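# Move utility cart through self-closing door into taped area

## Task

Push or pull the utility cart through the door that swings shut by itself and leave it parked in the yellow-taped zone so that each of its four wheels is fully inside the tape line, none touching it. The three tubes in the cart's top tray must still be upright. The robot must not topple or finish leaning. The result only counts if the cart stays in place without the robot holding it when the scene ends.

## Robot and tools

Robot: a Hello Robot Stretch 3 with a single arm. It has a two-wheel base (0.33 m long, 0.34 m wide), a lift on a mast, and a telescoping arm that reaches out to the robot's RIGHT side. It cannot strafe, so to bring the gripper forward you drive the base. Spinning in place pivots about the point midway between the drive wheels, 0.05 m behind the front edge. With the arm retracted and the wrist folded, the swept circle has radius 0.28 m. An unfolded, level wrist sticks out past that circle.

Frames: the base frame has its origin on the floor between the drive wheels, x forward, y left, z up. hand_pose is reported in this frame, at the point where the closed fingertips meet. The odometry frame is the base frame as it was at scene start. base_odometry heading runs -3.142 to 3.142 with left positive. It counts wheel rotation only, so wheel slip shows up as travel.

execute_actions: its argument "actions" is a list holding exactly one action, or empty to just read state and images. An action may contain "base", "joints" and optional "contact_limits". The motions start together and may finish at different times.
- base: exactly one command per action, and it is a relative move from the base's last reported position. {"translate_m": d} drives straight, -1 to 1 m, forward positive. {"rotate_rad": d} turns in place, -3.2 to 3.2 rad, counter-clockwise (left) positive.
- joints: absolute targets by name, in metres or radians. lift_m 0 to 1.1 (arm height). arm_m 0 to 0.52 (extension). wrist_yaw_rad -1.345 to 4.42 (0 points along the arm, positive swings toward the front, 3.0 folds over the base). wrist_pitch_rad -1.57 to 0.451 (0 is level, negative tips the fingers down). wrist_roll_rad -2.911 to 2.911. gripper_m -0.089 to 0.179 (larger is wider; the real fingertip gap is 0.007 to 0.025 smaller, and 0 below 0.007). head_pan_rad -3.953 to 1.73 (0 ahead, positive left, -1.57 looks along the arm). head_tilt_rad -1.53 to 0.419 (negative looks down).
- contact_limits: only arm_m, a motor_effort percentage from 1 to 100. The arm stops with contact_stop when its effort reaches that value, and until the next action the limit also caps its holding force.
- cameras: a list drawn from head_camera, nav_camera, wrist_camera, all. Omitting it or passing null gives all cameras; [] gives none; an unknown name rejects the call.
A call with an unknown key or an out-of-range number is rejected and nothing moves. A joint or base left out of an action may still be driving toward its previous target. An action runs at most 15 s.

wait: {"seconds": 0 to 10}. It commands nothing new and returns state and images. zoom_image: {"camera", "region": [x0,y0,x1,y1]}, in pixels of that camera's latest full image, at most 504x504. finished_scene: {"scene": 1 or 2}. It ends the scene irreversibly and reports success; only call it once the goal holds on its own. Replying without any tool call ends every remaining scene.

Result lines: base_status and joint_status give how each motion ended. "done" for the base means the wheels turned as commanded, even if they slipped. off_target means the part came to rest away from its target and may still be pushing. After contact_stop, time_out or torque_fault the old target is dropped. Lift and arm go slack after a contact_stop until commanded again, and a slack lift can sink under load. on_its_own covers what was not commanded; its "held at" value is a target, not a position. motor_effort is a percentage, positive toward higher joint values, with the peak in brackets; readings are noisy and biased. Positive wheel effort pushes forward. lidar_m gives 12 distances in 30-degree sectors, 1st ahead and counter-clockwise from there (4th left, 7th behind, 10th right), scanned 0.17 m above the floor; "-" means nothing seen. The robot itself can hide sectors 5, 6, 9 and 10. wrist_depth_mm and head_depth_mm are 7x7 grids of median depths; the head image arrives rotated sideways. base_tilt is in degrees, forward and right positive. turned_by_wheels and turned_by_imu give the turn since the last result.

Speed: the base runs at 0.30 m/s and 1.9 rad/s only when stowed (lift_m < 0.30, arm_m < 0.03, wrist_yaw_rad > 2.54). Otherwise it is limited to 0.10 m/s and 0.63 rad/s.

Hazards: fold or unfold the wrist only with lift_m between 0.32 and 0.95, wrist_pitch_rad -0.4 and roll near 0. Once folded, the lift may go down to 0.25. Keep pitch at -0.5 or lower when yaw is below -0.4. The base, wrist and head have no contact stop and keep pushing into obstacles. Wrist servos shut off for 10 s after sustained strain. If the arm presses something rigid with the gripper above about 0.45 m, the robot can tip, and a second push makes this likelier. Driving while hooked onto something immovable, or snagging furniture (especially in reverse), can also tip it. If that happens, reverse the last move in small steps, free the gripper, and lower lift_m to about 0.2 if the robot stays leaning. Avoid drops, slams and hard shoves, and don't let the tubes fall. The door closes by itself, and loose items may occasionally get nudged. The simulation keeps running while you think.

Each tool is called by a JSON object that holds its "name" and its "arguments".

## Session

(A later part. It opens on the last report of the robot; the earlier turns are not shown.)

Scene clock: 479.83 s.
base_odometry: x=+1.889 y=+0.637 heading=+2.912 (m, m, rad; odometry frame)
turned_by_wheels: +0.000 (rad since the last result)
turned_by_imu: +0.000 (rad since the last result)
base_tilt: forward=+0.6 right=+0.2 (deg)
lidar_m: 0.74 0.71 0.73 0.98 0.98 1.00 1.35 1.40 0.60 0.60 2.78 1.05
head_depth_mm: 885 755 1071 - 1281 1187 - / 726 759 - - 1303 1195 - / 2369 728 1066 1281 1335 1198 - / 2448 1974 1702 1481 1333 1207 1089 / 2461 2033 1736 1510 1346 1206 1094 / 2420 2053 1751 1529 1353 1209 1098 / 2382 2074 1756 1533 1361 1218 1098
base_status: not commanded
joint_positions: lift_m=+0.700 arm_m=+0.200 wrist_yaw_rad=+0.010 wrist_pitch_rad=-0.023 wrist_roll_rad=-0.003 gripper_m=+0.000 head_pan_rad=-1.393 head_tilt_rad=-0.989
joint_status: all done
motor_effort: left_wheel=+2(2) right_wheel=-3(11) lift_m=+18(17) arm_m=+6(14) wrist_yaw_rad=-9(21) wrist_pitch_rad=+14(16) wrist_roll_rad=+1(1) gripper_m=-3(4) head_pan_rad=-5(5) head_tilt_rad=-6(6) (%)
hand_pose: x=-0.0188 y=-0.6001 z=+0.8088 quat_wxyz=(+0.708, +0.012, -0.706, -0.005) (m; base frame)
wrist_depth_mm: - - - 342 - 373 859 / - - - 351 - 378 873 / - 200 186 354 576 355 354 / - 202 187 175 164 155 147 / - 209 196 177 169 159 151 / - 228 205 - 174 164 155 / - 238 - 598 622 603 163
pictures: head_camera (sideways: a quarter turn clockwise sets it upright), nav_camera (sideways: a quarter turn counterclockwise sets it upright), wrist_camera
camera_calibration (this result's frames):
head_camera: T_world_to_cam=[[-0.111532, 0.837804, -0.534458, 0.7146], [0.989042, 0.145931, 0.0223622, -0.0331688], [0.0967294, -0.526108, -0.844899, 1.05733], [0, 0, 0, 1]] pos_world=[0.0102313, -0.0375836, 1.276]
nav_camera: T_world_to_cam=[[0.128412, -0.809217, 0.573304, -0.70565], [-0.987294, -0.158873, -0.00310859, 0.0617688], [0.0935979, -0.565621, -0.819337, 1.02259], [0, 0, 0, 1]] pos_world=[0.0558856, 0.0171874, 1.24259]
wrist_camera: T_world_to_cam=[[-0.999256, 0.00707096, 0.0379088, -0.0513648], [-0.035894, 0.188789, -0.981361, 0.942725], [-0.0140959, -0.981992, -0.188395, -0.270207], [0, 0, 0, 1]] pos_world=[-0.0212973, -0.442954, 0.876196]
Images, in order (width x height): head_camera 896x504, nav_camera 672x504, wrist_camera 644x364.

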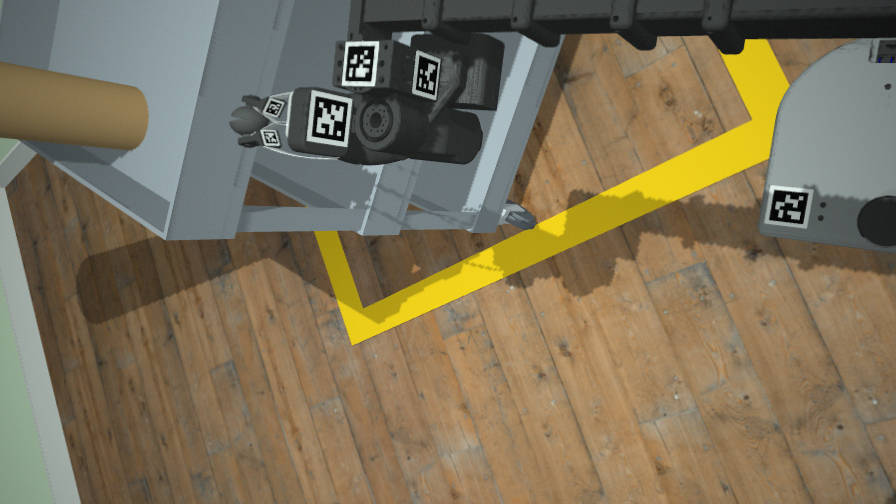

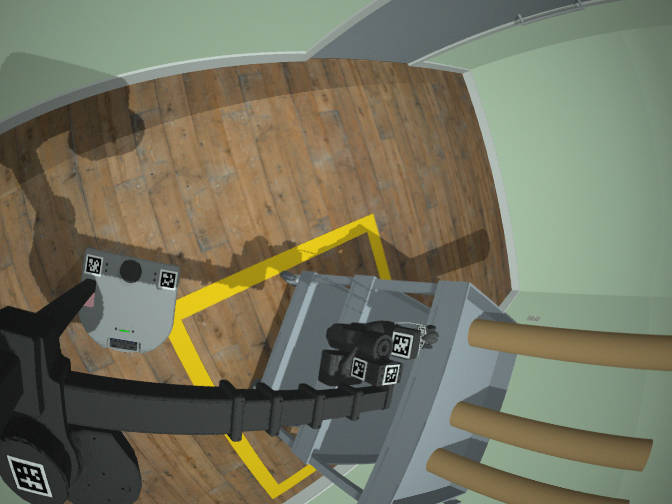

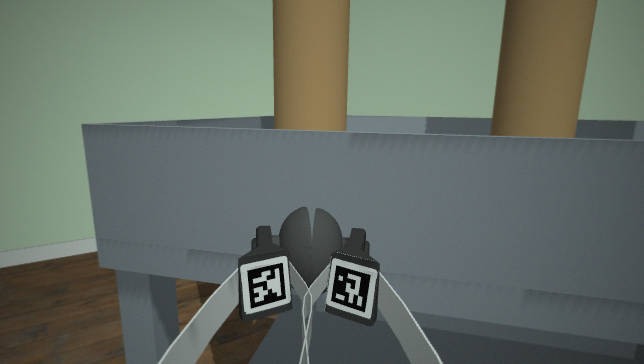

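{"name": "execute_actions", "arguments": {"actions": [{"joints":{"arm_m":0.27}}], "cameras": []}}

{"name": "execute_actions", "arguments": {"actions": [{"joints":{"arm_m":0.12}}], "cameras": ["head_camera"]}}

{"name": "execute_actions", "arguments": {"actions": [{"base":{"translate_m":0.3},"joints":{"arm_m":0.0,"lift_m":0.4,"head_pan_rad":-1.9,"head_tilt_rad":-0.9}}]}}

Scene clock: 487.37 s.
base_odometry: x=+1.889 y=+0.637 heading=+2.911 (m, m, rad; odometry frame)
turned_by_wheels: +0.000 (rad since the last result)
turned_by_imu: -0.001 (rad since the last result)
base_tilt: forward=+0.6 right=+0.1 (deg)
lidar_m: 0.74 0.71 0.73 0.98 0.98 1.01 1.35 1.41 0.64 0.65 2.77 1.04
head_depth_mm: 835 716 - 1291 1303 1200 - / 840 725 - 1299 1324 1192 - / 2432 780 1033 1348 1332 1191 - / 2426 2026 1727 1507 1338 1203 1094 / 2462 2043 1745 1517 1342 1205 1093 / 2435 2059 1739 1523 1352 1213 1096 / 2392 2060 1762 1536 1355 1216 1100
base_status: not commanded
joint_positions: lift_m=+0.700 arm_m=+0.270 wrist_yaw_rad=-0.005 wrist_pitch_rad=-0.023 wrist_roll_rad=-0.003 gripper_m=+0.000 head_pan_rad=-1.393 head_tilt_rad=-0.989
joint_status: all done
motor_effort: left_wheel=-2(2) right_wheel=+6(6) lift_m=+18(17) arm_m=+6(8) wrist_yaw_rad=+4(9) wrist_pitch_rad=+13(14) wrist_roll_rad=+1(1) gripper_m=-2(3) head_pan_rad=-4(4) head_tilt_rad=-7(6) (%)
hand_pose: x=-0.0226 y=-0.6701 z=+0.8090 quat_wxyz=(+0.708, +0.007, -0.706, -0.010) (m; base frame)
wrist_depth_mm: - - - 347 - - 310 / - - - 354 - - 318 / - - 200 183 559 520 319 / - 224 198 178 161 147 136 / - 235 206 - 165 151 138 / - - 251 - 168 155 142 / - - - 625 593 575 146
pictures: none
No camera images: the call's "cameras" was empty. Leave "cameras" out to get every camera's image.

Scene clock: 489.73 s.
base_odometry: x=+1.889 y=+0.637 heading=+2.911 (m, m, rad; odometry frame)
turned_by_wheels: +0.000 (rad since the last result)
turned_by_imu: +0.000 (rad since the last result)
base_tilt: forward=+0.6 right=+0.1 (deg)
lidar_m: 0.75 0.71 0.73 0.98 0.98 1.01 1.35 1.40 0.64 0.65 2.78 1.05
head_depth_mm: 834 717 1075 936 - 1204 - / 839 743 1088 - 1285 1193 - / 2452 781 1042 1353 1311 1200 - / 2445 2026 1723 1500 1335 1202 1091 / 2471 2046 1739 1518 1341 1209 1091 / 2421 2064 1753 1521 1352 1208 1096 / 2367 2073 1760 1532 1353 1217 1101
base_status: not commanded
joint_positions: lift_m=+0.700 arm_m=+0.120 wrist_yaw_rad=-0.001 wrist_pitch_rad=-0.023 wrist_roll_rad=-0.003 gripper_m=+0.000 head_pan_rad=-1.393 head_tilt_rad=-0.989
joint_status: all done
motor_effort: left_wheel=+0(2) right_wheel=+2(5) lift_m=+17(17) arm_m=-5(6) wrist_yaw_rad=+1(4) wrist_pitch_rad=+13(13) wrist_roll_rad=+1(1) gripper_m=-2(1) head_pan_rad=-5(4) head_tilt_rad=-6(6) (%)
hand_pose: x=-0.0218 y=-0.5209 z=+0.8090 quat_wxyz=(+0.708, +0.008, -0.706, -0.009) (m; base frame)
wrist_depth_mm: - - - 487 - 454 932 / - - - 507 - 462 974 / - - 362 332 300 274 251 / - - 366 327 296 270 249 / - - - - - 285 255 / - - - - 760 720 917 / - - 517 596 630 620 628
pictures: head_camera (sideways: a quarter turn clockwise sets it upright)
camera_calibration (this result's frames):
head_camera: T_world_to_cam=[[-0.111532, 0.837804, -0.534458, 0.7146], [0.989042, 0.145931, 0.0223622, -0.0331688], [0.0967294, -0.526107, -0.844899, 1.05733], [0, 0, 0, 1]] pos_world=[0.0102313, -0.0375836, 1.276]
Images, in order (width x height): head_camera 896x504.

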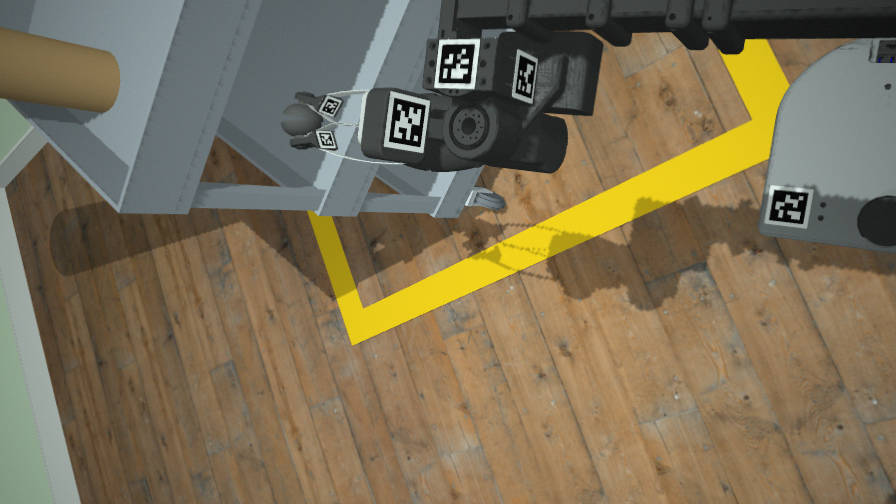

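Scene clock: 493.97 s.
base_odometry: x=+1.597 y=+0.706 heading=+2.911 (m, m, rad; odometry frame)
turned_by_wheels: +0.000 (rad since the last result)
turned_by_imu: +0.000 (rad since the last result)
base_tilt: forward=+0.5 right=+0.2 (deg)
lidar_m: 0.48 0.46 0.47 0.63 1.14 1.17 1.57 0.82 0.76 2.29 2.03 0.67
head_depth_mm: 889 889 1179 1372 1369 1216 1087 / 1067 899 1185 1371 1376 1223 1127 / 885 910 1195 1382 1388 1243 - / 1036 908 1263 1448 1391 1274 - / 2119 2328 1907 1622 1399 1238 1106 / 2348 2355 1923 1630 1414 1243 1108 / 2593 2388 1941 1643 1417 1243 1111
base_status: done
joint_positions: lift_m=+0.400 arm_m=+0.003 wrist_yaw_rad=-0.001 wrist_pitch_rad=-0.023 wrist_roll_rad=-0.003 gripper_m=+0.000 head_pan_rad=-1.893 head_tilt_rad=-0.902
joint_status: all done
joint sent to its limit — the command would take arm_m past its lower limit, so that joint was sent only as far as its limit.
motor_effort: left_wheel=+0(5) right_wheel=+2(7) lift_m=+17(17) arm_m=-5(5) wrist_yaw_rad=+1(2) wrist_pitch_rad=+13(13) wrist_roll_rad=+1(1) gripper_m=-2(2) head_pan_rad=-5(43) head_tilt_rad=+0(13) (%)
hand_pose: x=-0.0218 y=-0.4036 z=+0.5090 quat_wxyz=(+0.708, +0.008, -0.706, -0.009) (m; base frame)
wrist_depth_mm: - - - - - 816 - / - - - - - - - / - - - - - 839 783 / - - - - - 471 437 / - - - - - - - / - - - - - 867 816 / 870 874 869 877 808 657 671
pictures: head_camera (sideways: a quarter turn clockwise sets it upright), nav_camera (sideways: a quarter turn counterclockwise sets it upright), wrist_camera
camera_calibration (this result's frames):
head_camera: T_world_to_cam=[[0.288069, 0.741921, -0.605449, 0.804649], [0.938615, -0.344061, 0.0249733, -0.0362631], [-0.189783, -0.575478, -0.795492, 0.99485], [0, 0, 0, 1]] pos_world=[-0.00895167, -0.0369489, 1.27948]
nav_camera: T_world_to_cam=[[-0.258519, -0.721828, 0.641975, -0.79276], [-0.942742, 0.333491, -0.0046639, 0.0635223], [-0.210726, -0.606423, -0.766711, 0.956022], [0, 0, 0, 1]] pos_world=[0.0564005, -0.0136665, 1.24222]
wrist_camera: T_world_to_cam=[[-0.999106, 0.0187221, 0.037897, -0.0396481], [-0.033698, 0.18845, -0.981505, 0.611302], [-0.0255175, -0.981904, -0.18765, -0.134414], [0, 0, 0, 1]] pos_world=[-0.0224429, -0.246439, 0.576276]
Images, in order (width x height): head_camera 896x504, nav_camera 672x504, wrist_camera 644x364.

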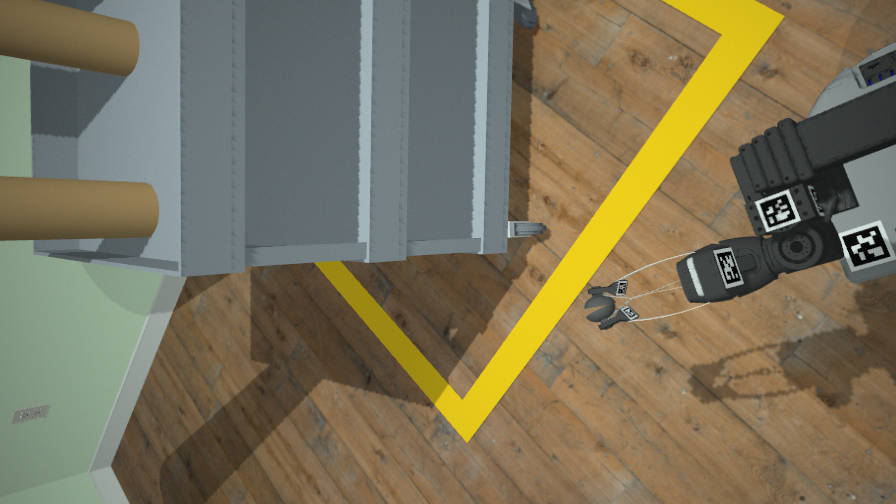

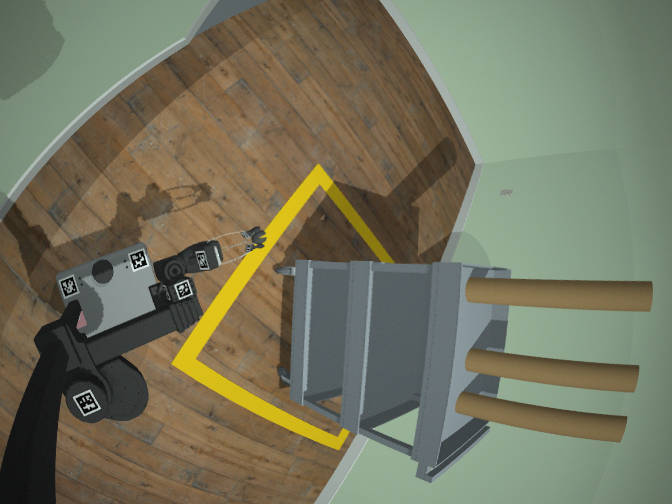

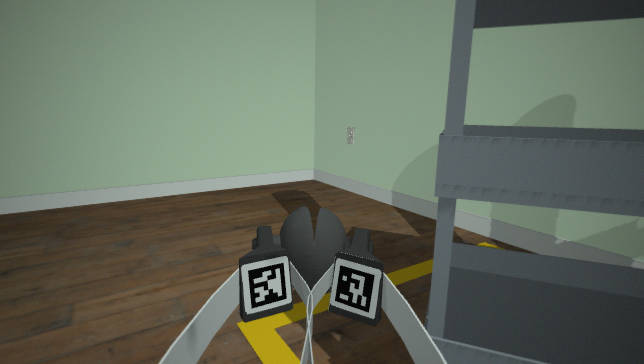

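{"name": "finished_scene", "arguments": {"scene": 2}}

The scene is finished: the task was done.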